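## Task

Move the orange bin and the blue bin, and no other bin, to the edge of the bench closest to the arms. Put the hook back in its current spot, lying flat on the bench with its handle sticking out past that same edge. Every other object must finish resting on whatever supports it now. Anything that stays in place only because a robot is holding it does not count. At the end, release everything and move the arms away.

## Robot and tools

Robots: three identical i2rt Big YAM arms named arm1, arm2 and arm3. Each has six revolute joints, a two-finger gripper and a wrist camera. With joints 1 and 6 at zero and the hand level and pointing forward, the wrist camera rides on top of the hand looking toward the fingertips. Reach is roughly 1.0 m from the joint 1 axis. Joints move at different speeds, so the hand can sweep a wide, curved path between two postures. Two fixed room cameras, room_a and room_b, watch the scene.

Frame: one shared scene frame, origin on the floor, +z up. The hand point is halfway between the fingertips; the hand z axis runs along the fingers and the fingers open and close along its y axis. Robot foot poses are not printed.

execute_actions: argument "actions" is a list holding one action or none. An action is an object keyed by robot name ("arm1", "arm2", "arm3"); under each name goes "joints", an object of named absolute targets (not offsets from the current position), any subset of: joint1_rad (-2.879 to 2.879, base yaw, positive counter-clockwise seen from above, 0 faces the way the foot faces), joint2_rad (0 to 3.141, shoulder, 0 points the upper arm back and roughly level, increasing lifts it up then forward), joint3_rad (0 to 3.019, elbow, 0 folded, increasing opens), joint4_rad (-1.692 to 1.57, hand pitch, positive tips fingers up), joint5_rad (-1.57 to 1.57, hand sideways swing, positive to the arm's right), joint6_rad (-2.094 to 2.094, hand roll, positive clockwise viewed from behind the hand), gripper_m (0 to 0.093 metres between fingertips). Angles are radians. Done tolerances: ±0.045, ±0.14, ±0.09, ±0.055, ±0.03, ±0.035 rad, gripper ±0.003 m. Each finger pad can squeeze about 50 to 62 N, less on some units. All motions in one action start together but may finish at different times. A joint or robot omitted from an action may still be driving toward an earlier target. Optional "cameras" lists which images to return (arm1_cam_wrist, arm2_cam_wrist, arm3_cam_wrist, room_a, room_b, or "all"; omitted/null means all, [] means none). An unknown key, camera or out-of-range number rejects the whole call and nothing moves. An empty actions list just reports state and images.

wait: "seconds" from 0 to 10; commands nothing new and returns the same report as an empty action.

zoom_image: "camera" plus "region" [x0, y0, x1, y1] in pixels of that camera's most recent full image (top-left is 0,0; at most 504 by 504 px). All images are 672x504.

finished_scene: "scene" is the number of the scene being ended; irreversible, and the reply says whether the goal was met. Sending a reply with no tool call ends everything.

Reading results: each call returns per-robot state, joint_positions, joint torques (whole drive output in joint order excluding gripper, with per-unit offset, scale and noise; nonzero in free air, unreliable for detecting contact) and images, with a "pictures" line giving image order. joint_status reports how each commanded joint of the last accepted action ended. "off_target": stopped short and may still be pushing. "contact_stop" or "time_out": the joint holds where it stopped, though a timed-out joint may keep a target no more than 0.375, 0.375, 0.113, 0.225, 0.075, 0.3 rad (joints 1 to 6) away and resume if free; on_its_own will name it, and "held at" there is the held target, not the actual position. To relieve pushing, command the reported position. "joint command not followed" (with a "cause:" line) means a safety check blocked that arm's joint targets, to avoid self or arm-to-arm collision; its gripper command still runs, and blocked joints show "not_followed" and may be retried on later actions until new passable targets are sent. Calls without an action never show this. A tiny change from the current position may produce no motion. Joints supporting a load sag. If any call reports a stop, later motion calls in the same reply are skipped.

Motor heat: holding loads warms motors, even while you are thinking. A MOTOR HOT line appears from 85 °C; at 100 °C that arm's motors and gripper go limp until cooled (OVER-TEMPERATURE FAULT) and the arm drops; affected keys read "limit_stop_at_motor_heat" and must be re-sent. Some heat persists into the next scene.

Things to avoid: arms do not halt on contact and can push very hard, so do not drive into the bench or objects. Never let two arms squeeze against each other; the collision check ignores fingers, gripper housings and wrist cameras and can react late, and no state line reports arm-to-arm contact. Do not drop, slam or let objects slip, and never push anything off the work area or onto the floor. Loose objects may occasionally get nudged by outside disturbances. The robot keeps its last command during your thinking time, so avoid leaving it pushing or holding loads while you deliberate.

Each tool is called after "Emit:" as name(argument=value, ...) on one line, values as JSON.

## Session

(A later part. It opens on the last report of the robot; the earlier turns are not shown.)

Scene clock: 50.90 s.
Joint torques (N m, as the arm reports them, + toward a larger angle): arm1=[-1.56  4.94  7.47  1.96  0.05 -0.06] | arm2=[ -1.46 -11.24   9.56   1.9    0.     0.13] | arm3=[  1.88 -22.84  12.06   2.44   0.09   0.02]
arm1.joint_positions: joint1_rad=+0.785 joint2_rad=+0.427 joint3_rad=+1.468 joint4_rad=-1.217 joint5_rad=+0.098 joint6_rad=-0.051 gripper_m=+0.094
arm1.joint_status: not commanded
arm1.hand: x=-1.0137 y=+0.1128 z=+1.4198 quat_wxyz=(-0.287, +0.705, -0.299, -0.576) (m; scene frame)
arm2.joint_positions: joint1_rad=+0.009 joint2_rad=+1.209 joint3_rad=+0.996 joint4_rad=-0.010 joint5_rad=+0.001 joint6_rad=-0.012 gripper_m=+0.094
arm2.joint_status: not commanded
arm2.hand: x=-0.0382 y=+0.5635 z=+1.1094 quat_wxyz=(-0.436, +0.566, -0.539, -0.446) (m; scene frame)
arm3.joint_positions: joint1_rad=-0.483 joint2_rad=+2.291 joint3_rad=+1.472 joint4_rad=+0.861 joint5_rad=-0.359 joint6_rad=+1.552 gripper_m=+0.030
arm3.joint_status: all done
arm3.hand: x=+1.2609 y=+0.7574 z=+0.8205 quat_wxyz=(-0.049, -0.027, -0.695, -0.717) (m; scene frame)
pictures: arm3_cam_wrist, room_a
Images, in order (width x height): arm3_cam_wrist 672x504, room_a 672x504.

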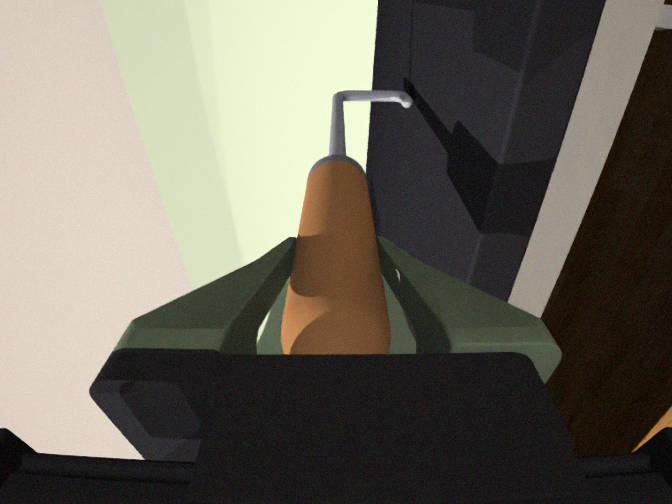

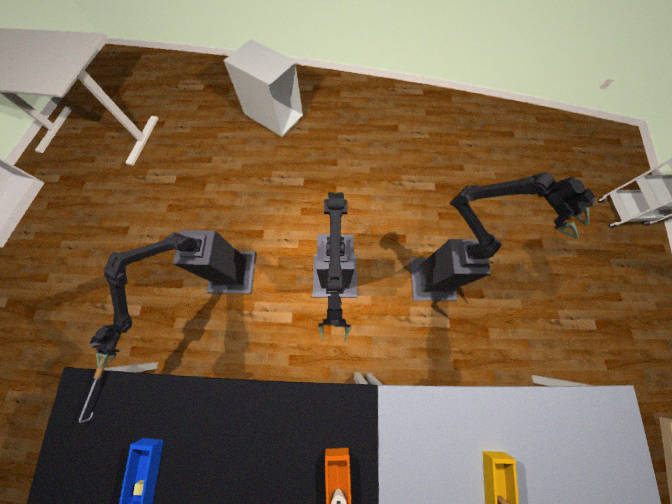

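Emit:
execute_actions(actions=[{"arm3":{"joints":{"joint1_rad":0.01,"joint2_rad":2.05,"joint5_rad":0}}}], cameras=["arm3_cam_wrist"])

Emit:
execute_actions(actions=[{"arm3":{"joints":{"joint2_rad":2.30,"joint3_rad":1.91,"joint4_rad":0.7}}}], cameras=["arm3_cam_wrist","room_a","room_b"])

Scene clock: 56.53 s.
Joint torques (N m, as the arm reports them, + toward a larger angle): arm1=[-1.58  4.92  7.46  1.96  0.05 -0.07] | arm2=[ -1.34 -11.41   9.61   1.92   0.02   0.13] | arm3=[  1.13 -19.98  13.43   2.85   0.04  -0.03]
arm1.joint_positions: joint1_rad=+0.785 joint2_rad=+0.427 joint3_rad=+1.468 joint4_rad=-1.217 joint5_rad=+0.098 joint6_rad=-0.051 gripper_m=+0.094
arm1.joint_status: not commanded
arm1.hand: x=-1.0137 y=+0.1128 z=+1.4198 quat_wxyz=(-0.287, +0.705, -0.299, -0.576) (m; scene frame)
arm2.joint_positions: joint1_rad=+0.009 joint2_rad=+1.209 joint3_rad=+0.996 joint4_rad=-0.010 joint5_rad=+0.001 joint6_rad=-0.012 gripper_m=+0.094
arm2.joint_status: not commanded
arm2.hand: x=-0.0382 y=+0.5635 z=+1.1094 quat_wxyz=(-0.436, +0.566, -0.539, -0.446) (m; scene frame)
arm3.joint_positions: joint1_rad=+0.007 joint2_rad=+2.063 joint3_rad=+1.472 joint4_rad=+0.848 joint5_rad=+0.001 joint6_rad=+1.557 gripper_m=+0.030
arm3.joint_status: all done
arm3.hand: x=+0.9289 y=+0.8162 z=+1.0028 quat_wxyz=(+0.005, +0.009, -0.613, -0.790) (m; scene frame)
pictures: arm3_cam_wrist
Images, in order (width x height): arm3_cam_wrist 672x504.

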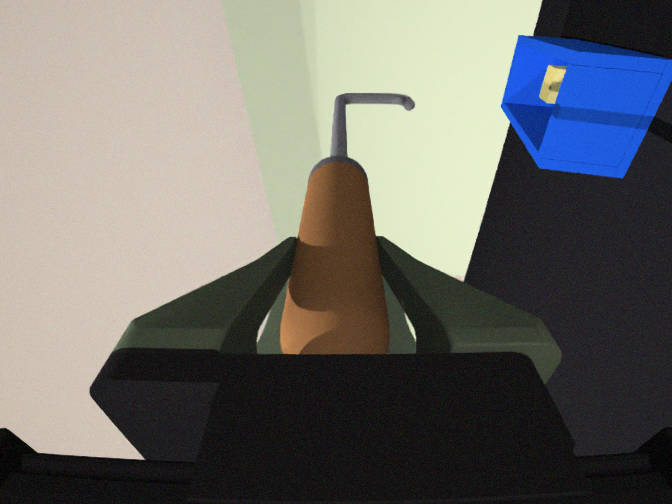

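Scene clock: 57.87 s.
Joint torques (N m, as the arm reports them, + toward a larger angle): arm1=[-1.58  4.88  7.47  1.96  0.05 -0.07] | arm2=[ -1.37 -11.37   9.59   1.92  -0.01   0.13] | arm3=[  1.3  -26.04  18.58   3.38   0.09  -0.04]
arm1.joint_positions: joint1_rad=+0.785 joint2_rad=+0.427 joint3_rad=+1.468 joint4_rad=-1.217 joint5_rad=+0.098 joint6_rad=-0.051 gripper_m=+0.094
arm1.joint_status: not commanded
arm1.hand: x=-1.0137 y=+0.1128 z=+1.4198 quat_wxyz=(-0.287, +0.705, -0.299, -0.576) (m; scene frame)
arm2.joint_positions: joint1_rad=+0.009 joint2_rad=+1.209 joint3_rad=+0.996 joint4_rad=-0.010 joint5_rad=+0.001 joint6_rad=-0.012 gripper_m=+0.094
arm2.joint_status: not commanded
arm2.hand: x=-0.0382 y=+0.5635 z=+1.1094 quat_wxyz=(-0.436, +0.566, -0.539, -0.446) (m; scene frame)
arm3.joint_positions: joint1_rad=+0.007 joint2_rad=+2.351 joint3_rad=+1.830 joint4_rad=+0.660 joint5_rad=+0.001 joint6_rad=+1.557 gripper_m=+0.030
arm3.joint_status: all done
arm3.hand: x=+0.9262 y=+0.9114 z=+0.9165 quat_wxyz=(+0.005, +0.010, -0.658, -0.753) (m; scene frame)
pictures: arm3_cam_wrist, room_a, room_b
Images, in order (width x height): arm3_cam_wrist 672x504, room_a 672x504, room_b 672x504.

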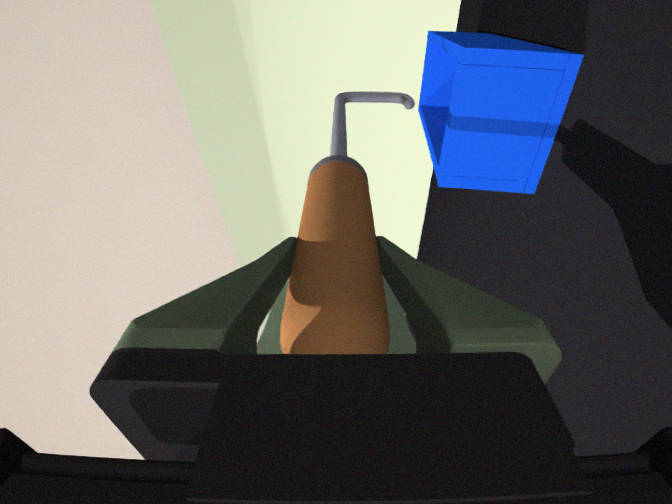

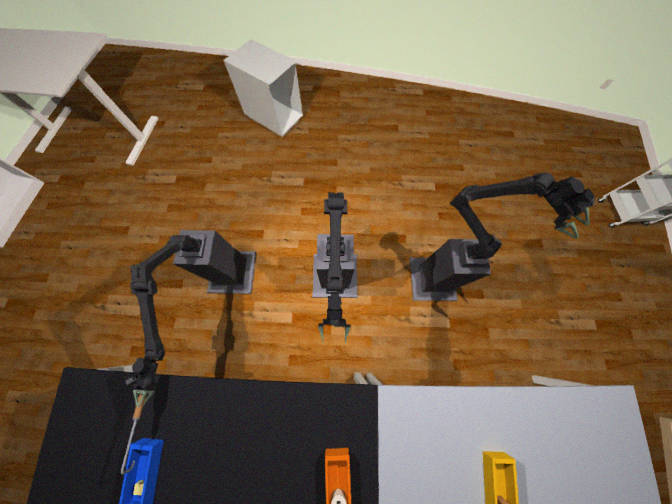

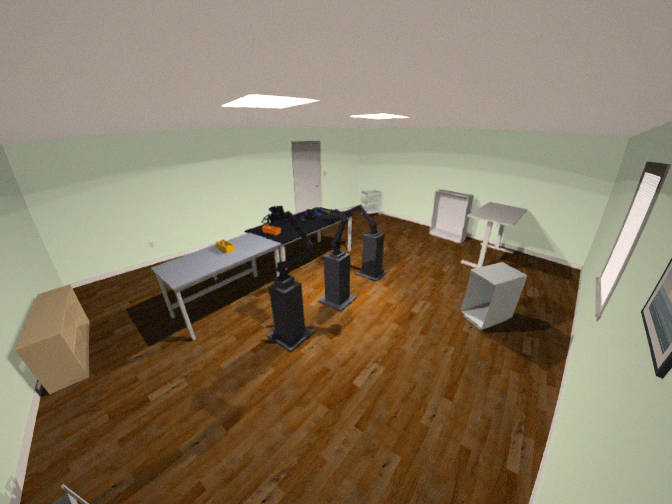

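Emit:
execute_actions(actions=[{"arm3":{"joints":{"joint4_rad":0.52}}}], cameras=["arm3_cam_wrist"])

Emit:
execute_actions(actions=[{"arm3":{"joints":{"joint2_rad":2.12,"joint3_rad":1.44,"joint4_rad":0.72}}}], cameras=["arm3_cam_wrist","room_a"])

Scene clock: 62.37 s.
Joint torques (N m, as the arm reports them, + toward a larger angle): arm1=[-1.57  4.91  7.47  1.96  0.05 -0.07] | arm2=[ -1.18 -11.42   9.56   1.97   0.03   0.14] | arm3=[  1.53 -26.05  18.88   2.67   0.1   -0.05]
arm1.joint_positions: joint1_rad=+0.785 joint2_rad=+0.427 joint3_rad=+1.468 joint4_rad=-1.217 joint5_rad=+0.098 joint6_rad=-0.051 gripper_m=+0.094
arm1.joint_status: not commanded
arm1.hand: x=-1.0137 y=+0.1128 z=+1.4198 quat_wxyz=(-0.287, +0.705, -0.299, -0.576) (m; scene frame)
arm2.joint_positions: joint1_rad=+0.009 joint2_rad=+1.209 joint3_rad=+0.996 joint4_rad=-0.010 joint5_rad=+0.001 joint6_rad=-0.012 gripper_m=+0.094
arm2.joint_status: not commanded
arm2.hand: x=-0.0382 y=+0.5635 z=+1.1094 quat_wxyz=(-0.436, +0.566, -0.539, -0.446) (m; scene frame)
arm3.joint_positions: joint1_rad=+0.007 joint2_rad=+2.350 joint3_rad=+1.830 joint4_rad=+0.495 joint5_rad=+0.001 joint6_rad=+1.557 gripper_m=+0.030
arm3.joint_status: all done
arm3.hand: x=+0.9260 y=+0.9134 z=+0.8764 quat_wxyz=(+0.005, +0.011, -0.718, -0.696) (m; scene frame)
pictures: arm3_cam_wrist
Images, in order (width x height): arm3_cam_wrist 672x504.

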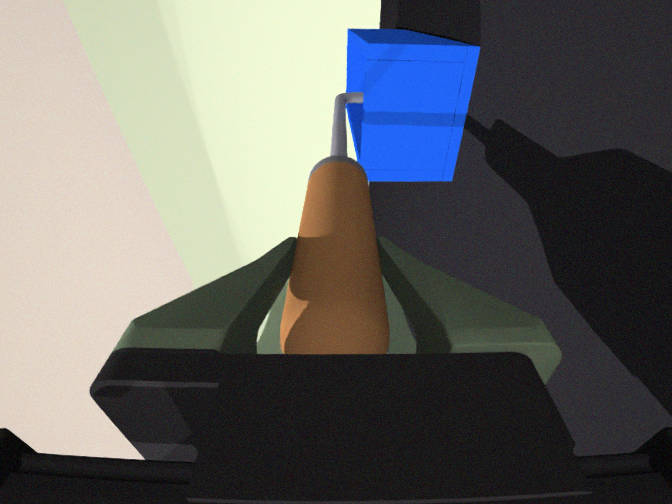

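Scene clock: 64.03 s.
Joint torques (N m, as the arm reports them, + toward a larger angle): arm1=[-1.61  4.93  7.47  1.96  0.05 -0.06] | arm2=[ -1.33 -11.42   9.56   1.83   0.     0.15] | arm3=[  1.04 -22.35  11.41   2.96   0.12  -0.02]
arm1.joint_positions: joint1_rad=+0.785 joint2_rad=+0.427 joint3_rad=+1.468 joint4_rad=-1.217 joint5_rad=+0.098 joint6_rad=-0.051 gripper_m=+0.094
arm1.joint_status: not commanded
arm1.hand: x=-1.0137 y=+0.1128 z=+1.4198 quat_wxyz=(-0.287, +0.705, -0.299, -0.576) (m; scene frame)
arm2.joint_positions: joint1_rad=+0.009 joint2_rad=+1.209 joint3_rad=+0.996 joint4_rad=-0.010 joint5_rad=+0.001 joint6_rad=-0.012 gripper_m=+0.094
arm2.joint_status: not commanded
arm2.hand: x=-0.0382 y=+0.5635 z=+1.1094 quat_wxyz=(-0.436, +0.566, -0.539, -0.446) (m; scene frame)
arm3.joint_positions: joint1_rad=+0.007 joint2_rad=+2.154 joint3_rad=+1.420 joint4_rad=+0.685 joint5_rad=+0.001 joint6_rad=+1.557 gripper_m=+0.030
arm3.joint_status: all done
arm3.hand: x=+0.9282 y=+0.8159 z=+0.8620 quat_wxyz=(+0.005, +0.012, -0.726, -0.687) (m; scene frame)
pictures: arm3_cam_wrist, room_a
Images, in order (width x height): arm3_cam_wrist 672x504, room_a 672x504.

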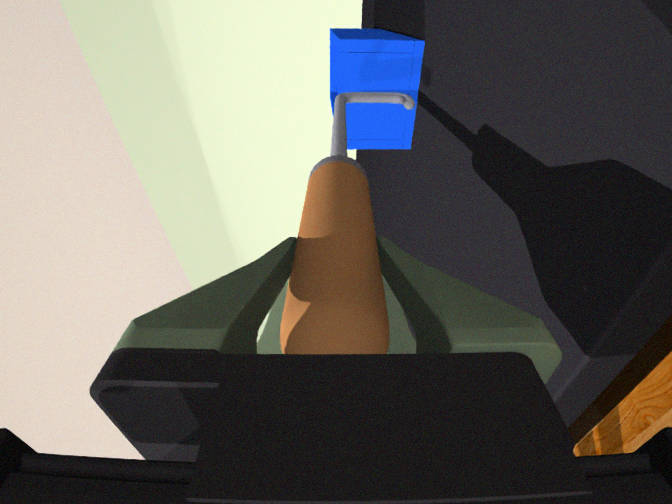

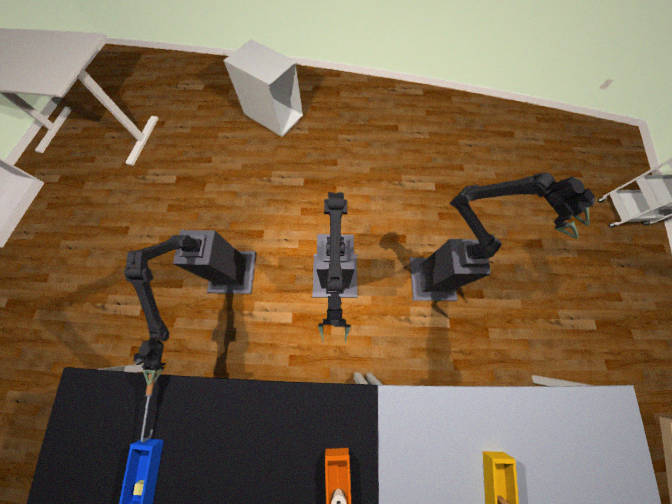

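Emit:
execute_actions(actions=[{"arm3":{"joints":{"joint3_rad":1.8}}}], cameras=[])

Emit:
execute_actions(actions=[{"arm3":{"joints":{"joint2_rad":2.27}}}], cameras=["arm3_cam_wrist"])

Emit:
execute_actions(actions=[{"arm3":{"joints":{"joint4_rad":0.56}}}], cameras=["arm3_cam_wrist"])

Scene clock: 68.57 s.
Joint torques (N m, as the arm reports them, + toward a larger angle): arm1=[-1.57  4.9   7.48  1.95  0.05 -0.06] | arm2=[ -1.28 -11.5    9.66   1.87   0.     0.16] | arm3=[  1.78 -22.03  17.32   2.87   0.06   0.01]
arm1.joint_positions: joint1_rad=+0.785 joint2_rad=+0.427 joint3_rad=+1.468 joint4_rad=-1.217 joint5_rad=+0.098 joint6_rad=-0.051 gripper_m=+0.094
arm1.joint_status: not commanded
arm1.hand: x=-1.0137 y=+0.1128 z=+1.4198 quat_wxyz=(-0.287, +0.705, -0.299, -0.576) (m; scene frame)
arm2.joint_positions: joint1_rad=+0.009 joint2_rad=+1.209 joint3_rad=+0.996 joint4_rad=-0.010 joint5_rad=+0.001 joint6_rad=-0.012 gripper_m=+0.094
arm2.joint_status: not commanded
arm2.hand: x=-0.0382 y=+0.5635 z=+1.1094 quat_wxyz=(-0.436, +0.566, -0.539, -0.446) (m; scene frame)
arm3.joint_positions: joint1_rad=+0.007 joint2_rad=+2.141 joint3_rad=+1.737 joint4_rad=+0.685 joint5_rad=+0.001 joint6_rad=+1.557 gripper_m=+0.030
arm3.joint_status: all done
arm3.hand: x=+0.9278 y=+0.8717 z=+1.0512 quat_wxyz=(+0.005, +0.009, -0.603, -0.798) (m; scene frame)
pictures: none
No camera images: the call's "cameras" was empty. Leave "cameras" out to get every camera's image.

Scene clock: 69.60 s.
Joint torques (N m, as the arm reports them, + toward a larger angle): arm1=[-1.57  4.93  7.47  1.96  0.05 -0.07] | arm2=[ -1.47 -11.72   9.57   1.94   0.01   0.14] | arm3=[  1.01 -25.63  16.73   2.59   0.09   0.  ]
arm1.joint_positions: joint1_rad=+0.785 joint2_rad=+0.427 joint3_rad=+1.468 joint4_rad=-1.217 joint5_rad=+0.098 joint6_rad=-0.051 gripper_m=+0.094
arm1.joint_status: not commanded
arm1.hand: x=-1.0137 y=+0.1128 z=+1.4198 quat_wxyz=(-0.287, +0.705, -0.299, -0.576) (m; scene frame)
arm2.joint_positions: joint1_rad=+0.009 joint2_rad=+1.209 joint3_rad=+0.996 joint4_rad=-0.010 joint5_rad=+0.001 joint6_rad=-0.012 gripper_m=+0.094
arm2.joint_status: not commanded
arm2.hand: x=-0.0382 y=+0.5635 z=+1.1094 quat_wxyz=(-0.436, +0.566, -0.539, -0.446) (m; scene frame)
arm3.joint_positions: joint1_rad=+0.007 joint2_rad=+2.320 joint3_rad=+1.737 joint4_rad=+0.693 joint5_rad=+0.001 joint6_rad=+1.558 gripper_m=+0.030
arm3.joint_status: all done
arm3.hand: x=+0.9266 y=+0.8927 z=+0.8991 quat_wxyz=(+0.005, +0.010, -0.669, -0.743) (m; scene frame)
pictures: arm3_cam_wrist
Images, in order (width x height): arm3_cam_wrist 672x504.

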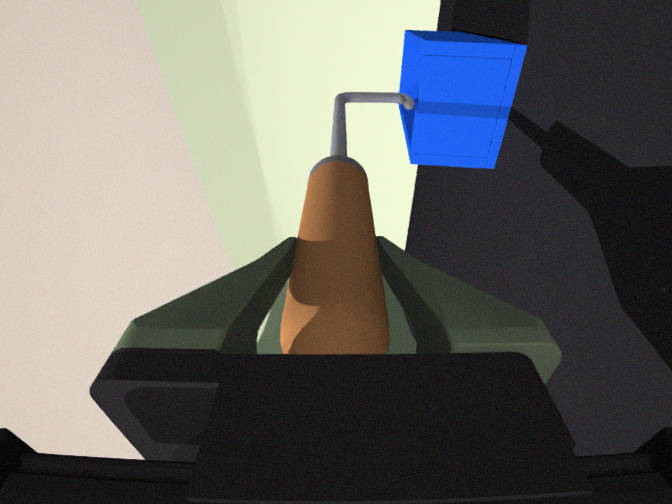

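Scene clock: 70.40 s.
Joint torques (N m, as the arm reports them, + toward a larger angle): arm1=[-1.57  4.89  7.47  1.96  0.05 -0.06] | arm2=[ -1.43 -11.38   9.6    1.88   0.     0.1 ] | arm3=[  1.23 -22.68  15.73   1.16   0.07  -0.04]
arm1.joint_positions: joint1_rad=+0.785 joint2_rad=+0.427 joint3_rad=+1.468 joint4_rad=-1.217 joint5_rad=+0.098 joint6_rad=-0.051 gripper_m=+0.094
arm1.joint_status: not commanded
arm1.hand: x=-1.0137 y=+0.1128 z=+1.4198 quat_wxyz=(-0.287, +0.705, -0.299, -0.576) (m; scene frame)
arm2.joint_positions: joint1_rad=+0.009 joint2_rad=+1.209 joint3_rad=+0.996 joint4_rad=-0.010 joint5_rad=+0.001 joint6_rad=-0.012 gripper_m=+0.094
arm2.joint_status: not commanded
arm2.hand: x=-0.0382 y=+0.5635 z=+1.1094 quat_wxyz=(-0.436, +0.566, -0.539, -0.446) (m; scene frame)
arm3.joint_positions: joint1_rad=+0.007 joint2_rad=+2.285 joint3_rad=+1.749 joint4_rad=+0.573 joint5_rad=+0.001 joint6_rad=+1.558 gripper_m=+0.030
arm3.joint_status: all done
arm3.hand: x=+0.9266 y=+0.8954 z=+0.9071 quat_wxyz=(+0.005, +0.011, -0.696, -0.718) (m; scene frame)
pictures: arm3_cam_wrist
Images, in order (width x height): arm3_cam_wrist 672x504.

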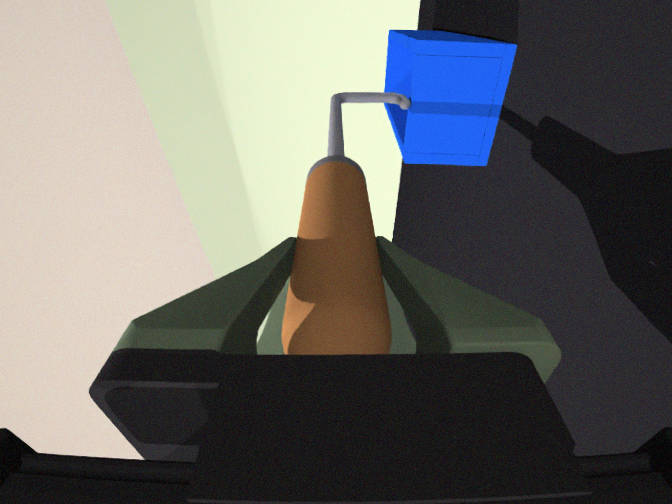

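My move nudged the bin back, and the tip is resting on the rim. I'll reach further.

Emit:
execute_actions(actions=[{"arm3":{"joints":{"joint3_rad":2.08}}}], cameras=[])

Emit:
execute_actions(actions=[{"arm3":{"joints":{"joint2_rad":2.38,"joint4_rad":0.45}}}], cameras=["arm3_cam_wrist"])

Scene clock: 74.37 s.
Joint torques (N m, as the arm reports them, + toward a larger angle): arm1=[-1.58  4.91  7.47  1.96  0.05 -0.06] | arm2=[ -1.16 -11.42   9.59   1.91   0.01   0.15] | arm3=[  1.8  -24.81  18.54   2.69   0.07  -0.06]
arm1.joint_positions: joint1_rad=+0.785 joint2_rad=+0.427 joint3_rad=+1.468 joint4_rad=-1.217 joint5_rad=+0.098 joint6_rad=-0.051 gripper_m=+0.094
arm1.joint_status: not commanded
arm1.hand: x=-1.0137 y=+0.1128 z=+1.4198 quat_wxyz=(-0.287, +0.705, -0.299, -0.576) (m; scene frame)
arm2.joint_positions: joint1_rad=+0.009 joint2_rad=+1.209 joint3_rad=+0.996 joint4_rad=-0.010 joint5_rad=+0.001 joint6_rad=-0.012 gripper_m=+0.094
arm2.joint_status: not commanded
arm2.hand: x=-0.0382 y=+0.5635 z=+1.1094 quat_wxyz=(-0.436, +0.566, -0.539, -0.446) (m; scene frame)
arm3.joint_positions: joint1_rad=+0.007 joint2_rad=+2.297 joint3_rad=+2.011 joint4_rad=+0.526 joint5_rad=+0.001 joint6_rad=+1.558 gripper_m=+0.030
arm3.joint_status: all done
arm3.hand: x=+0.9264 y=+0.9302 z=+1.0389 quat_wxyz=(+0.005, +0.009, -0.620, -0.785) (m; scene frame)
pictures: none
No camera images: the call's "cameras" was empty. Leave "cameras" out to get every camera's image.

Scene clock: 75.50 s.
Joint torques (N m, as the arm reports them, + toward a larger angle): arm1=[-1.57  4.92  7.47  1.95  0.05 -0.06] | arm2=[ -1.26 -11.44   9.62   1.87   0.02   0.14] | arm3=[  1.13 -27.15  18.21   3.16   0.08  -0.02]
arm1.joint_positions: joint1_rad=+0.785 joint2_rad=+0.427 joint3_rad=+1.468 joint4_rad=-1.217 joint5_rad=+0.098 joint6_rad=-0.051 gripper_m=+0.094
arm1.joint_status: not commanded
arm1.hand: x=-1.0137 y=+0.1128 z=+1.4198 quat_wxyz=(-0.287, +0.705, -0.299, -0.576) (m; scene frame)
arm2.joint_positions: joint1_rad=+0.009 joint2_rad=+1.209 joint3_rad=+0.996 joint4_rad=-0.010 joint5_rad=+0.001 joint6_rad=-0.012 gripper_m=+0.094
arm2.joint_status: not commanded
arm2.hand: x=-0.0382 y=+0.5635 z=+1.1094 quat_wxyz=(-0.436, +0.566, -0.539, -0.446) (m; scene frame)
arm3.joint_positions: joint1_rad=+0.007 joint2_rad=+2.429 joint3_rad=+2.011 joint4_rad=+0.412 joint5_rad=+0.001 joint6_rad=+1.558 gripper_m=+0.030
arm3.joint_status: all done
arm3.hand: x=+0.9253 y=+0.9476 z=+0.8898 quat_wxyz=(+0.005, +0.011, -0.711, -0.703) (m; scene frame)
pictures: arm3_cam_wrist
Images, in order (width x height): arm3_cam_wrist 672x504.

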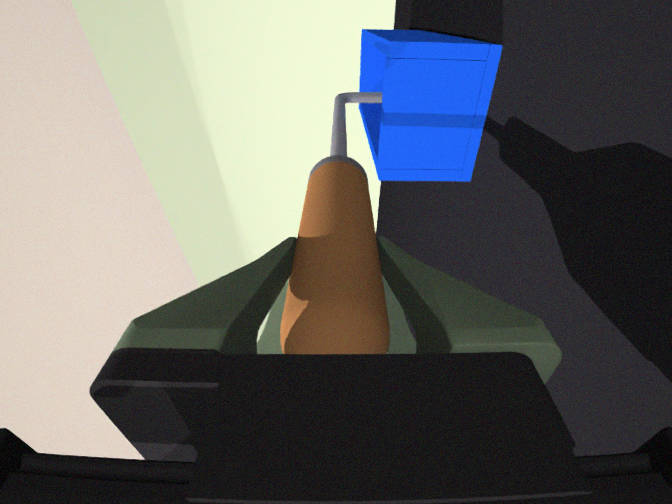

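Emit:
execute_actions(actions=[{"arm3":{"joints":{"joint2_rad":2.33,"joint3_rad":1.92}}}], cameras=[])

Emit:
execute_actions(actions=[{"arm3":{"joints":{"joint2_rad":2.26,"joint3_rad":1.825}}}], cameras=[])

Emit:
execute_actions(actions=[{"arm3":{"joints":{"joint2_rad":2.12,"joint3_rad":1.62}}}], cameras=["arm3_cam_wrist"])

Emit:
execute_actions(actions=[{"arm3":{"joints":{"joint2_rad":1.98,"joint3_rad":1.425}}}], cameras=["arm3_cam_wrist","room_a"])

Scene clock: 83.13 s.
Joint torques (N m, as the arm reports them, + toward a larger angle): arm1=[-1.58  4.93  7.47  1.96  0.05 -0.06] | arm2=[ -1.46 -11.45   9.54   1.93   0.     0.13] | arm3=[  1.12 -26.76  12.53   3.15   0.07   0.03]
arm1.joint_positions: joint1_rad=+0.785 joint2_rad=+0.427 joint3_rad=+1.468 joint4_rad=-1.217 joint5_rad=+0.098 joint6_rad=-0.051 gripper_m=+0.094
arm1.joint_status: not commanded
arm1.hand: x=-1.0137 y=+0.1128 z=+1.4198 quat_wxyz=(-0.287, +0.705, -0.299, -0.576) (m; scene frame)
arm2.joint_positions: joint1_rad=+0.009 joint2_rad=+1.209 joint3_rad=+0.996 joint4_rad=-0.010 joint5_rad=+0.001 joint6_rad=-0.012 gripper_m=+0.094
arm2.joint_status: not commanded
arm2.hand: x=-0.0382 y=+0.5635 z=+1.1094 quat_wxyz=(-0.436, +0.566, -0.539, -0.446) (m; scene frame)
arm3.joint_positions: joint1_rad=+0.007 joint2_rad=+2.381 joint3_rad=+1.905 joint4_rad=+0.412 joint5_rad=+0.001 joint6_rad=+1.558 gripper_m=+0.030
arm3.joint_status: all done
arm3.hand: x=+0.9257 y=+0.9276 z=+0.8718 quat_wxyz=(+0.005, +0.011, -0.731, -0.682) (m; scene frame)
pictures: none
No camera images: the call's "cameras" was empty. Leave "cameras" out to get every camera's image.

Scene clock: 84.00 s.
Joint torques (N m, as the arm reports them, + toward a larger angle): arm1=[-1.56  4.93  7.46  1.96  0.05 -0.06] | arm2=[ -1.34 -11.21   9.53   1.95   0.     0.13] | arm3=[  1.44 -25.89  11.5    3.09   0.08  -0.01]
arm1.joint_positions: joint1_rad=+0.785 joint2_rad=+0.427 joint3_rad=+1.468 joint4_rad=-1.217 joint5_rad=+0.098 joint6_rad=-0.051 gripper_m=+0.094
arm1.joint_status: not commanded
arm1.hand: x=-1.0137 y=+0.1128 z=+1.4198 quat_wxyz=(-0.287, +0.705, -0.299, -0.576) (m; scene frame)
arm2.joint_positions: joint1_rad=+0.009 joint2_rad=+1.209 joint3_rad=+0.996 joint4_rad=-0.010 joint5_rad=+0.001 joint6_rad=-0.012 gripper_m=+0.094
arm2.joint_status: not commanded
arm2.hand: x=-0.0382 y=+0.5635 z=+1.1094 quat_wxyz=(-0.436, +0.566, -0.539, -0.446) (m; scene frame)
arm3.joint_positions: joint1_rad=+0.007 joint2_rad=+2.316 joint3_rad=+1.819 joint4_rad=+0.414 joint5_rad=+0.001 joint6_rad=+1.558 gripper_m=+0.030
arm3.joint_status: all done
arm3.hand: x=+0.9261 y=+0.9091 z=+0.8803 quat_wxyz=(+0.005, +0.012, -0.738, -0.675) (m; scene frame)
pictures: none
No camera images: the call's "cameras" was empty. Leave "cameras" out to get every camera's image.

Scene clock: 85.03 s.
Joint torques (N m, as the arm reports them, + toward a larger angle): arm1=[-1.56  4.9   7.47  1.97  0.05 -0.06] | arm2=[ -1.54 -11.4    9.62   1.85   0.     0.13] | arm3=[  0.89 -23.47  11.17   3.2    0.09  -0.01]
arm1.joint_positions: joint1_rad=+0.785 joint2_rad=+0.427 joint3_rad=+1.468 joint4_rad=-1.217 joint5_rad=+0.098 joint6_rad=-0.051 gripper_m=+0.094
arm1.joint_status: not commanded
arm1.hand: x=-1.0137 y=+0.1128 z=+1.4198 quat_wxyz=(-0.287, +0.705, -0.299, -0.576) (m; scene frame)
arm2.joint_positions: joint1_rad=+0.009 joint2_rad=+1.209 joint3_rad=+0.996 joint4_rad=-0.010 joint5_rad=+0.001 joint6_rad=-0.012 gripper_m=+0.094
arm2.joint_status: not commanded
arm2.hand: x=-0.0382 y=+0.5635 z=+1.1094 quat_wxyz=(-0.436, +0.566, -0.539, -0.446) (m; scene frame)
arm3.joint_positions: joint1_rad=+0.007 joint2_rad=+2.164 joint3_rad=+1.613 joint4_rad=+0.414 joint5_rad=+0.001 joint6_rad=+1.558 gripper_m=+0.030
arm3.joint_status: all done
arm3.hand: x=+0.9274 y=+0.8587 z=+0.8941 quat_wxyz=(+0.005, +0.012, -0.755, -0.655) (m; scene frame)
pictures: arm3_cam_wrist
Images, in order (width x height): arm3_cam_wrist 672x504.

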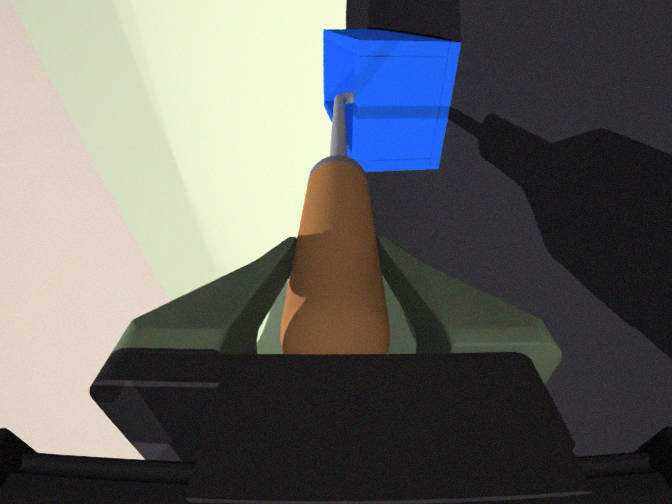

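Scene clock: 85.97 s.
Joint torques (N m, as the arm reports them, + toward a larger angle): arm1=[-1.57  4.94  7.48  1.96  0.05 -0.06] | arm2=[ -1.43 -11.64   9.59   1.9    0.     0.13] | arm3=[  1.77 -21.84  11.02   2.88   0.12  -0.01]
arm1.joint_positions: joint1_rad=+0.785 joint2_rad=+0.427 joint3_rad=+1.468 joint4_rad=-1.217 joint5_rad=+0.098 joint6_rad=-0.051 gripper_m=+0.094
arm1.joint_status: not commanded
arm1.hand: x=-1.0137 y=+0.1128 z=+1.4198 quat_wxyz=(-0.287, +0.705, -0.299, -0.576) (m; scene frame)
arm2.joint_positions: joint1_rad=+0.009 joint2_rad=+1.209 joint3_rad=+0.996 joint4_rad=-0.010 joint5_rad=+0.001 joint6_rad=-0.012 gripper_m=+0.094
arm2.joint_status: not commanded
arm2.hand: x=-0.0382 y=+0.5635 z=+1.1094 quat_wxyz=(-0.436, +0.566, -0.539, -0.446) (m; scene frame)
arm3.joint_positions: joint1_rad=+0.007 joint2_rad=+2.020 joint3_rad=+1.419 joint4_rad=+0.417 joint5_rad=+0.001 joint6_rad=+1.558 gripper_m=+0.030
arm3.joint_status: all done
arm3.hand: x=+0.9287 y=+0.8042 z=+0.9020 quat_wxyz=(+0.005, +0.012, -0.771, -0.637) (m; scene frame)
pictures: arm3_cam_wrist, room_a
Images, in order (width x height): arm3_cam_wrist 672x504, room_a 672x504.

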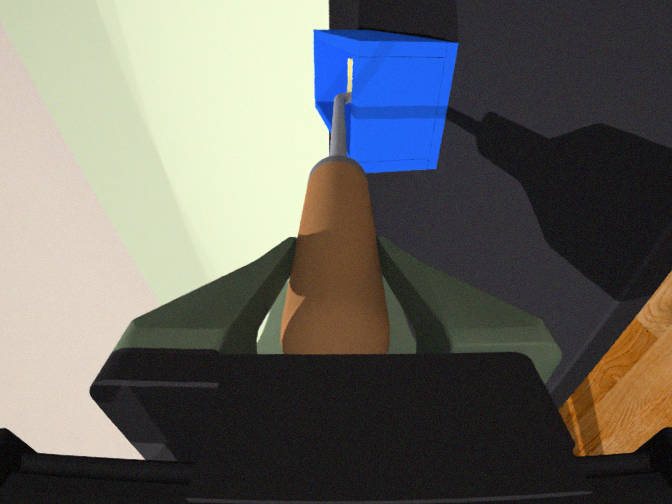

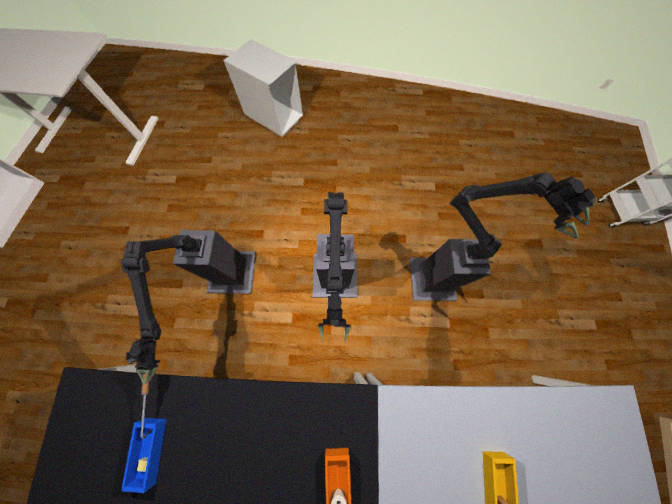

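Emit:
execute_actions(actions=[{"arm3":{"joints":{"joint2_rad":1.77,"joint3_rad":1.17}}}], cameras=[])

Emit:
execute_actions(actions=[{"arm3":{"joints":{"joint2_rad":1.51,"joint3_rad":0.865}}}], cameras=["arm3_cam_wrist","room_a"])

Scene clock: 88.97 s.
Joint torques (N m, as the arm reports them, + toward a larger angle): arm1=[-1.58  4.9   7.47  1.96  0.05 -0.06] | arm2=[ -1.39 -11.47   9.51   1.87   0.01   0.14] | arm3=[  1.34 -18.19  10.64   2.81   0.09   0.  ]
arm1.joint_positions: joint1_rad=+0.785 joint2_rad=+0.427 joint3_rad=+1.468 joint4_rad=-1.217 joint5_rad=+0.098 joint6_rad=-0.051 gripper_m=+0.094
arm1.joint_status: not commanded
arm1.hand: x=-1.0137 y=+0.1128 z=+1.4198 quat_wxyz=(-0.287, +0.705, -0.299, -0.576) (m; scene frame)
arm2.joint_positions: joint1_rad=+0.009 joint2_rad=+1.209 joint3_rad=+0.996 joint4_rad=-0.010 joint5_rad=+0.001 joint6_rad=-0.012 gripper_m=+0.094
arm2.joint_status: not commanded
arm2.hand: x=-0.0382 y=+0.5635 z=+1.1094 quat_wxyz=(-0.436, +0.566, -0.539, -0.446) (m; scene frame)
arm3.joint_positions: joint1_rad=+0.007 joint2_rad=+1.804 joint3_rad=+1.164 joint4_rad=+0.419 joint5_rad=+0.001 joint6_rad=+1.558 gripper_m=+0.030
arm3.joint_status: all done
arm3.hand: x=+0.9307 y=+0.7219 z=+0.9231 quat_wxyz=(+0.005, +0.013, -0.782, -0.623) (m; scene frame)
pictures: none
No camera images: the call's "cameras" was empty. Leave "cameras" out to get every camera's image.

Scene clock: 90.00 s.
Joint torques (N m, as the arm reports them, + toward a larger angle): arm1=[-1.58  4.91  7.47  1.96  0.06 -0.06] | arm2=[ -1.35 -11.31   9.62   1.91   0.01   0.13] | arm3=[  1.28 -13.92  10.47   2.88   0.1    0.05]
arm1.joint_positions: joint1_rad=+0.785 joint2_rad=+0.427 joint3_rad=+1.468 joint4_rad=-1.217 joint5_rad=+0.098 joint6_rad=-0.051 gripper_m=+0.094
arm1.joint_status: not commanded
arm1.hand: x=-1.0137 y=+0.1128 z=+1.4198 quat_wxyz=(-0.287, +0.705, -0.299, -0.576) (m; scene frame)
arm2.joint_positions: joint1_rad=+0.009 joint2_rad=+1.209 joint3_rad=+0.996 joint4_rad=-0.010 joint5_rad=+0.001 joint6_rad=-0.012 gripper_m=+0.094
arm2.joint_status: not commanded
arm2.hand: x=-0.0382 y=+0.5635 z=+1.1094 quat_wxyz=(-0.436, +0.566, -0.539, -0.446) (m; scene frame)
arm3.joint_positions: joint1_rad=+0.007 joint2_rad=+1.536 joint3_rad=+0.860 joint4_rad=+0.419 joint5_rad=+0.001 joint6_rad=+1.558 gripper_m=+0.030
arm3.joint_status: all done
arm3.hand: x=+0.9333 y=+0.6123 z=+0.9320 quat_wxyz=(+0.005, +0.013, -0.793, -0.609) (m; scene frame)
pictures: arm3_cam_wrist, room_a
Images, in order (width x height): arm3_cam_wrist 672x504, room_a 672x504.

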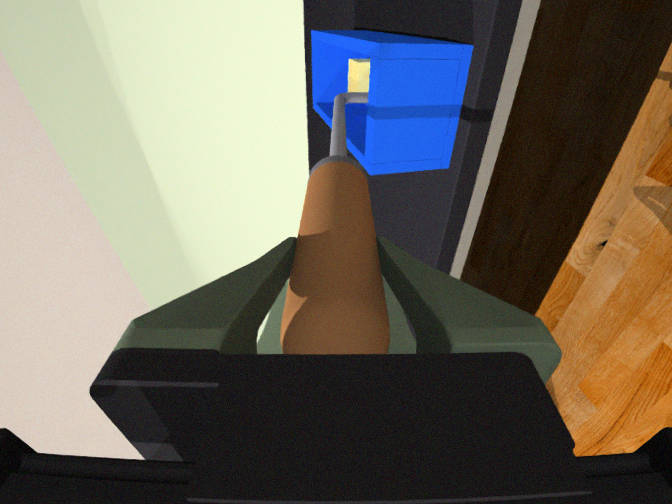

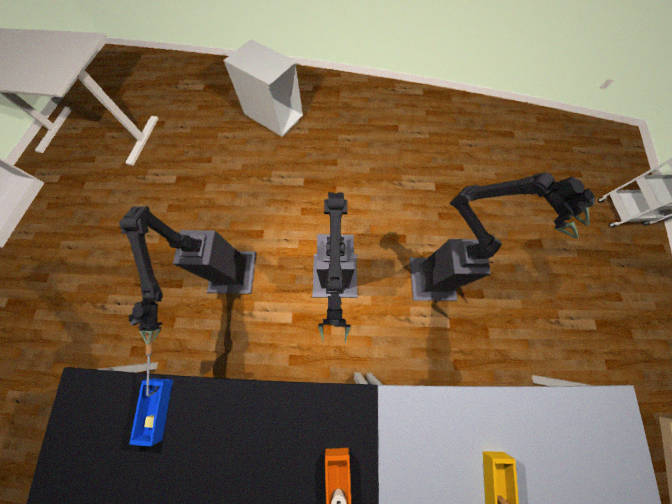

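Emit:
execute_actions(actions=[{"arm3":{"joints":{"joint2_rad":1.455,"joint3_rad":0.805}}}], cameras=["arm3_cam_wrist"])

Emit:
execute_actions(actions=[{"arm3":{"joints":{"joint3_rad":1.15}}}], cameras=[])

Emit:
execute_actions(actions=[{"arm2":{"joints":{"joint1_rad":0.3}},"arm3":{"joints":{"joint1_rad":0.69,"joint2_rad":2.25,"joint3_rad":1.98,"joint4_rad":0.68,"joint5_rad":0.70}}}], cameras=["arm3_cam_wrist"])

Emit:
execute_actions(actions=[{"arm3":{"joints":{"joint2_rad":2.43}}}], cameras=["arm3_cam_wrist","room_a"])

Scene clock: 96.83 s.
Joint torques (N m, as the arm reports them, + toward a larger angle): arm1=[-1.58  4.92  7.47  1.96  0.05 -0.06] | arm2=[ -1.51 -11.27   9.6    1.95   0.02   0.15] | arm3=[  1.43 -14.34  11.08   2.87   0.15  -0.01]
arm1.joint_positions: joint1_rad=+0.785 joint2_rad=+0.427 joint3_rad=+1.468 joint4_rad=-1.217 joint5_rad=+0.098 joint6_rad=-0.051 gripper_m=+0.094
arm1.joint_status: not commanded
arm1.hand: x=-1.0137 y=+0.1128 z=+1.4198 quat_wxyz=(-0.287, +0.705, -0.299, -0.576) (m; scene frame)
arm2.joint_positions: joint1_rad=+0.009 joint2_rad=+1.209 joint3_rad=+0.996 joint4_rad=-0.010 joint5_rad=+0.001 joint6_rad=-0.012 gripper_m=+0.094
arm2.joint_status: not commanded
arm2.hand: x=-0.0382 y=+0.5635 z=+1.1094 quat_wxyz=(-0.436, +0.566, -0.539, -0.446) (m; scene frame)
arm3.joint_positions: joint1_rad=+0.007 joint2_rad=+1.499 joint3_rad=+0.793 joint4_rad=+0.419 joint5_rad=+0.001 joint6_rad=+1.558 gripper_m=+0.030
arm3.joint_status: all done
arm3.hand: x=+0.9337 y=+0.5889 z=+0.9180 quat_wxyz=(+0.005, +0.013, -0.802, -0.597) (m; scene frame)
pictures: arm3_cam_wrist
Images, in order (width x height): arm3_cam_wrist 672x504.

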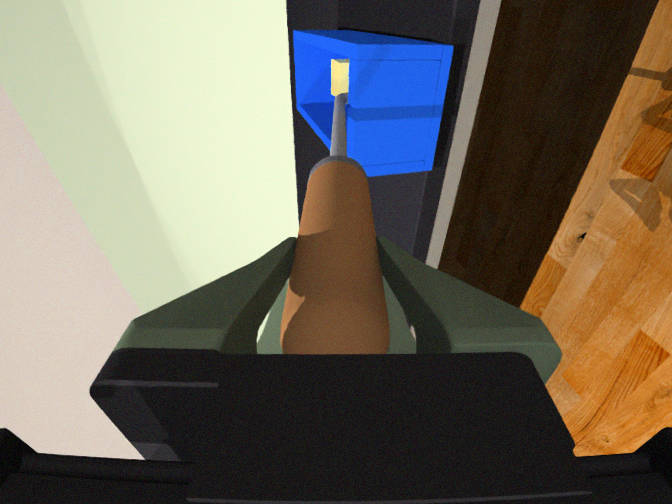

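Scene clock: 98.00 s.
Joint torques (N m, as the arm reports them, + toward a larger angle): arm1=[-1.57  4.92  7.46  1.96  0.06 -0.06] | arm2=[ -1.2  -11.6    9.53   1.96   0.02   0.12] | arm3=[  1.69 -13.47  16.92   2.8    0.09   0.01]
arm1.joint_positions: joint1_rad=+0.785 joint2_rad=+0.427 joint3_rad=+1.468 joint4_rad=-1.217 joint5_rad=+0.098 joint6_rad=-0.051 gripper_m=+0.094
arm1.joint_status: not commanded
arm1.hand: x=-1.0137 y=+0.1128 z=+1.4198 quat_wxyz=(-0.287, +0.705, -0.299, -0.576) (m; scene frame)
arm2.joint_positions: joint1_rad=+0.009 joint2_rad=+1.209 joint3_rad=+0.996 joint4_rad=-0.010 joint5_rad=+0.001 joint6_rad=-0.012 gripper_m=+0.094
arm2.joint_status: not commanded
arm2.hand: x=-0.0382 y=+0.5635 z=+1.1094 quat_wxyz=(-0.436, +0.566, -0.539, -0.446) (m; scene frame)
arm3.joint_positions: joint1_rad=+0.007 joint2_rad=+1.472 joint3_rad=+1.094 joint4_rad=+0.419 joint5_rad=+0.001 joint6_rad=+1.558 gripper_m=+0.030
arm3.joint_status: all done
arm3.hand: x=+0.9331 y=+0.6539 z=+1.1051 quat_wxyz=(+0.005, +0.011, -0.694, -0.720) (m; scene frame)
pictures: none
No camera images: the call's "cameras" was empty. Leave "cameras" out to get every camera's image.

Scene clock: 100.20 s.
Joint torques (N m, as the arm reports them, + toward a larger angle): arm1=[-1.57  4.92  7.47  1.95  0.06 -0.06] | arm2=[ -1.27 -11.25   9.57   1.8    0.03   0.14] | arm3=[  1.35 -26.4   19.01   2.78  -0.21   0.  ]
arm1.joint_positions: joint1_rad=+0.785 joint2_rad=+0.427 joint3_rad=+1.468 joint4_rad=-1.217 joint5_rad=+0.098 joint6_rad=-0.051 gripper_m=+0.094
arm1.joint_status: not commanded
arm1.hand: x=-1.0137 y=+0.1128 z=+1.4198 quat_wxyz=(-0.287, +0.705, -0.299, -0.576) (m; scene frame)
arm2.joint_positions: joint1_rad=+0.310 joint2_rad=+1.209 joint3_rad=+0.996 joint4_rad=-0.010 joint5_rad=+0.001 joint6_rad=-0.012 gripper_m=+0.094
arm2.joint_status: all done
arm2.hand: x=-0.2042 y=+0.5321 z=+1.1092 quat_wxyz=(-0.364, +0.640, -0.448, -0.506) (m; scene frame)
arm3.joint_positions: joint1_rad=+0.684 joint2_rad=+2.301 joint3_rad=+1.899 joint4_rad=+0.640 joint5_rad=+0.706 joint6_rad=+1.558 gripper_m=+0.030
arm3.joint_status: all done
arm3.hand: x=+0.4678 y=+0.7420 z=+0.9896 quat_wxyz=(+0.049, -0.054, -0.640, -0.765) (m; scene frame)
pictures: arm3_cam_wrist
Images, in order (width x height): arm3_cam_wrist 672x504.

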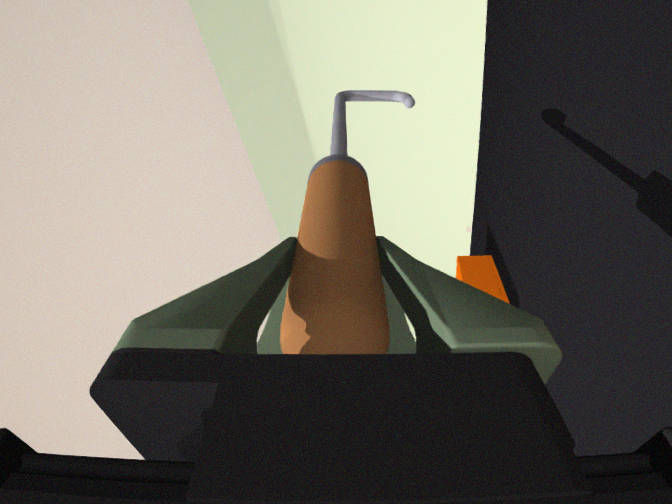

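Scene clock: 101.37 s.
Joint torques (N m, as the arm reports them, + toward a larger angle): arm1=[-1.54  4.92  7.47  1.96  0.06 -0.06] | arm2=[ -1.33 -11.67   9.59   1.86   0.01   0.13] | arm3=[  1.54 -25.9   16.08   2.6   -0.11   0.  ]
arm1.joint_positions: joint1_rad=+0.785 joint2_rad=+0.427 joint3_rad=+1.468 joint4_rad=-1.217 joint5_rad=+0.098 joint6_rad=-0.051 gripper_m=+0.094
arm1.joint_status: not commanded
arm1.hand: x=-1.0137 y=+0.1128 z=+1.4198 quat_wxyz=(-0.287, +0.705, -0.299, -0.576) (m; scene frame)
arm2.joint_positions: joint1_rad=+0.310 joint2_rad=+1.209 joint3_rad=+0.996 joint4_rad=-0.010 joint5_rad=+0.001 joint6_rad=-0.012 gripper_m=+0.094
arm2.joint_status: not commanded
arm2.hand: x=-0.2042 y=+0.5321 z=+1.1092 quat_wxyz=(-0.364, +0.640, -0.448, -0.506) (m; scene frame)
arm3.joint_positions: joint1_rad=+0.684 joint2_rad=+2.481 joint3_rad=+1.921 joint4_rad=+0.649 joint5_rad=+0.704 joint6_rad=+1.558 gripper_m=+0.030
arm3.joint_status: all done
arm3.hand: x=+0.4574 y=+0.7522 z=+0.8482 quat_wxyz=(+0.016, -0.019, -0.684, -0.729) (m; scene frame)
pictures: arm3_cam_wrist, room_a
Images, in order (width x height): arm3_cam_wrist 672x504, room_a 672x504.

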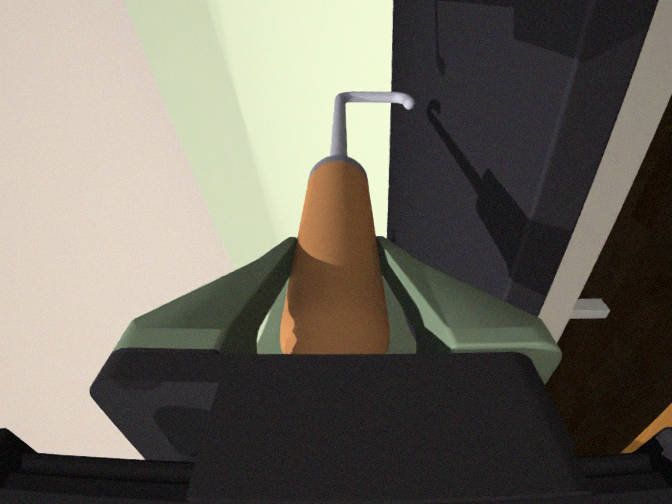

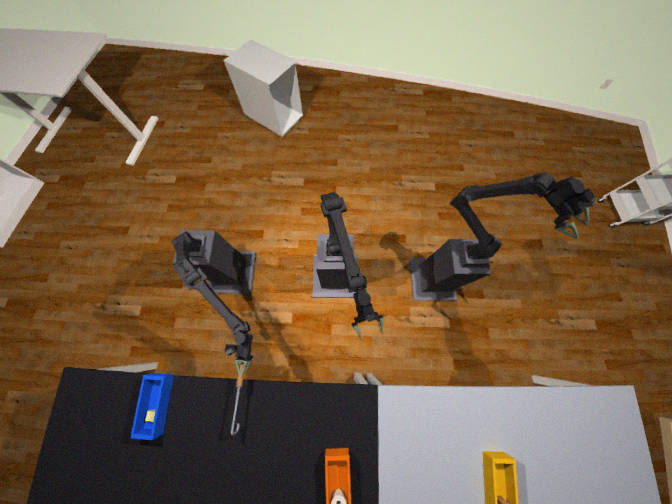

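Emit:
execute_actions(actions=[{"arm3":{"joints":{"joint2_rad":2.48,"joint6_rad":0}}}], cameras=["arm3_cam_wrist"])

Emit:
execute_actions(actions=[{"arm3":{"joints":{"joint2_rad":2.535}}}], cameras=["arm3_cam_wrist"])

Scene clock: 105.43 s.
Joint torques (N m, as the arm reports them, + toward a larger angle): arm1=[-1.57  4.92  7.47  1.96  0.05 -0.06] | arm2=[ -1.4  -11.62   9.51   1.98   0.04   0.13] | arm3=[  1.57 -23.01  16.31   2.59  -0.05  -0.21]
arm1.joint_positions: joint1_rad=+0.785 joint2_rad=+0.427 joint3_rad=+1.468 joint4_rad=-1.217 joint5_rad=+0.098 joint6_rad=-0.051 gripper_m=+0.094
arm1.joint_status: not commanded
arm1.hand: x=-1.0137 y=+0.1128 z=+1.4198 quat_wxyz=(-0.287, +0.705, -0.299, -0.576) (m; scene frame)
arm2.joint_positions: joint1_rad=+0.310 joint2_rad=+1.209 joint3_rad=+0.996 joint4_rad=-0.010 joint5_rad=+0.001 joint6_rad=-0.012 gripper_m=+0.094
arm2.joint_status: not commanded
arm2.hand: x=-0.2042 y=+0.5321 z=+1.1092 quat_wxyz=(-0.364, +0.640, -0.448, -0.506) (m; scene frame)
arm3.joint_positions: joint1_rad=+0.684 joint2_rad=+2.484 joint3_rad=+1.921 joint4_rad=+0.649 joint5_rad=+0.704 joint6_rad=+0.018 gripper_m=+0.030
arm3.joint_status: all done
arm3.hand: x=+0.4574 y=+0.7522 z=+0.8453 quat_wxyz=(-0.495, +0.464, -0.504, -0.533) (m; scene frame)
pictures: arm3_cam_wrist
Images, in order (width x height): arm3_cam_wrist 672x504.

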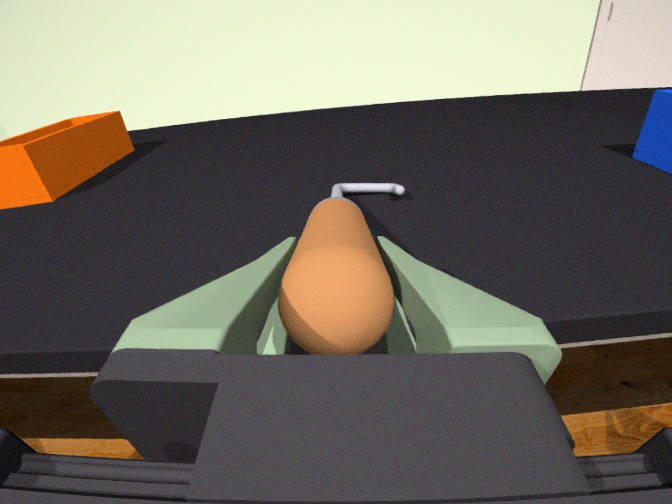

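Scene clock: 106.27 s.
Joint torques (N m, as the arm reports them, + toward a larger angle): arm1=[-1.56  4.93  7.47  1.96  0.05 -0.06] | arm2=[ -1.35 -11.29   9.55   1.93   0.02   0.13] | arm3=[  1.48 -21.55  15.79   2.25   0.09  -0.05]
arm1.joint_positions: joint1_rad=+0.785 joint2_rad=+0.427 joint3_rad=+1.468 joint4_rad=-1.217 joint5_rad=+0.098 joint6_rad=-0.051 gripper_m=+0.094
arm1.joint_status: not commanded
arm1.hand: x=-1.0137 y=+0.1128 z=+1.4198 quat_wxyz=(-0.287, +0.705, -0.299, -0.576) (m; scene frame)
arm2.joint_positions: joint1_rad=+0.310 joint2_rad=+1.209 joint3_rad=+0.996 joint4_rad=-0.010 joint5_rad=+0.001 joint6_rad=-0.012 gripper_m=+0.094
arm2.joint_status: not commanded
arm2.hand: x=-0.2042 y=+0.5321 z=+1.1092 quat_wxyz=(-0.364, +0.640, -0.448, -0.506) (m; scene frame)
arm3.joint_positions: joint1_rad=+0.684 joint2_rad=+2.516 joint3_rad=+1.924 joint4_rad=+0.665 joint5_rad=+0.700 joint6_rad=+0.001 gripper_m=+0.030
arm3.joint_status: all done
arm3.hand: x=+0.4569 y=+0.7518 z=+0.8225 quat_wxyz=(-0.499, +0.474, -0.500, -0.526) (m; scene frame)
pictures: arm3_cam_wrist
Images, in order (width x height): arm3_cam_wrist 672x504.

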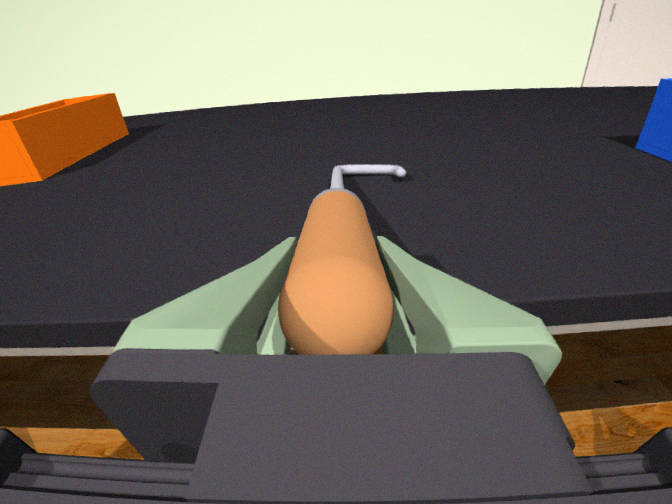

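Emit:
execute_actions(actions=[{"arm3":{"joints":{"joint2_rad":2.585}}}], cameras=["arm3_cam_wrist"])

Scene clock: 108.43 s.
Joint torques (N m, as the arm reports them, + toward a larger angle): arm1=[-1.56  4.93  7.47  1.96  0.05 -0.06] | arm2=[ -1.46 -11.46   9.5    1.96   0.02   0.14] | arm3=[  1.52 -21.01  14.58   1.88   0.06  -0.04]
arm1.joint_positions: joint1_rad=+0.785 joint2_rad=+0.427 joint3_rad=+1.468 joint4_rad=-1.217 joint5_rad=+0.098 joint6_rad=-0.051 gripper_m=+0.094
arm1.joint_status: not commanded
arm1.hand: x=-1.0137 y=+0.1128 z=+1.4198 quat_wxyz=(-0.287, +0.705, -0.299, -0.576) (m; scene frame)
arm2.joint_positions: joint1_rad=+0.310 joint2_rad=+1.209 joint3_rad=+0.996 joint4_rad=-0.010 joint5_rad=+0.001 joint6_rad=-0.012 gripper_m=+0.094
arm2.joint_status: not commanded
arm2.hand: x=-0.2042 y=+0.5321 z=+1.1092 quat_wxyz=(-0.364, +0.640, -0.448, -0.506) (m; scene frame)
arm3.joint_positions: joint1_rad=+0.684 joint2_rad=+2.559 joint3_rad=+1.934 joint4_rad=+0.671 joint5_rad=+0.700 joint6_rad=-0.001 gripper_m=+0.030
arm3.joint_status: all done
arm3.hand: x=+0.4567 y=+0.7516 z=+0.7915 quat_wxyz=(-0.499, +0.484, -0.501, -0.516) (m; scene frame)
pictures: arm3_cam_wrist
Images, in order (width x height): arm3_cam_wrist 672x504.

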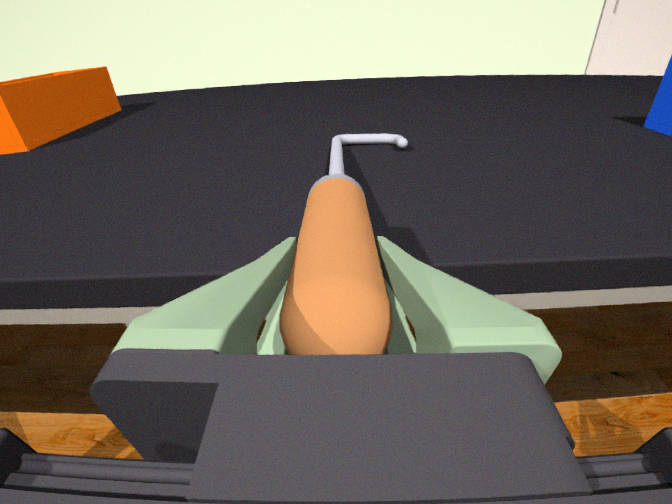

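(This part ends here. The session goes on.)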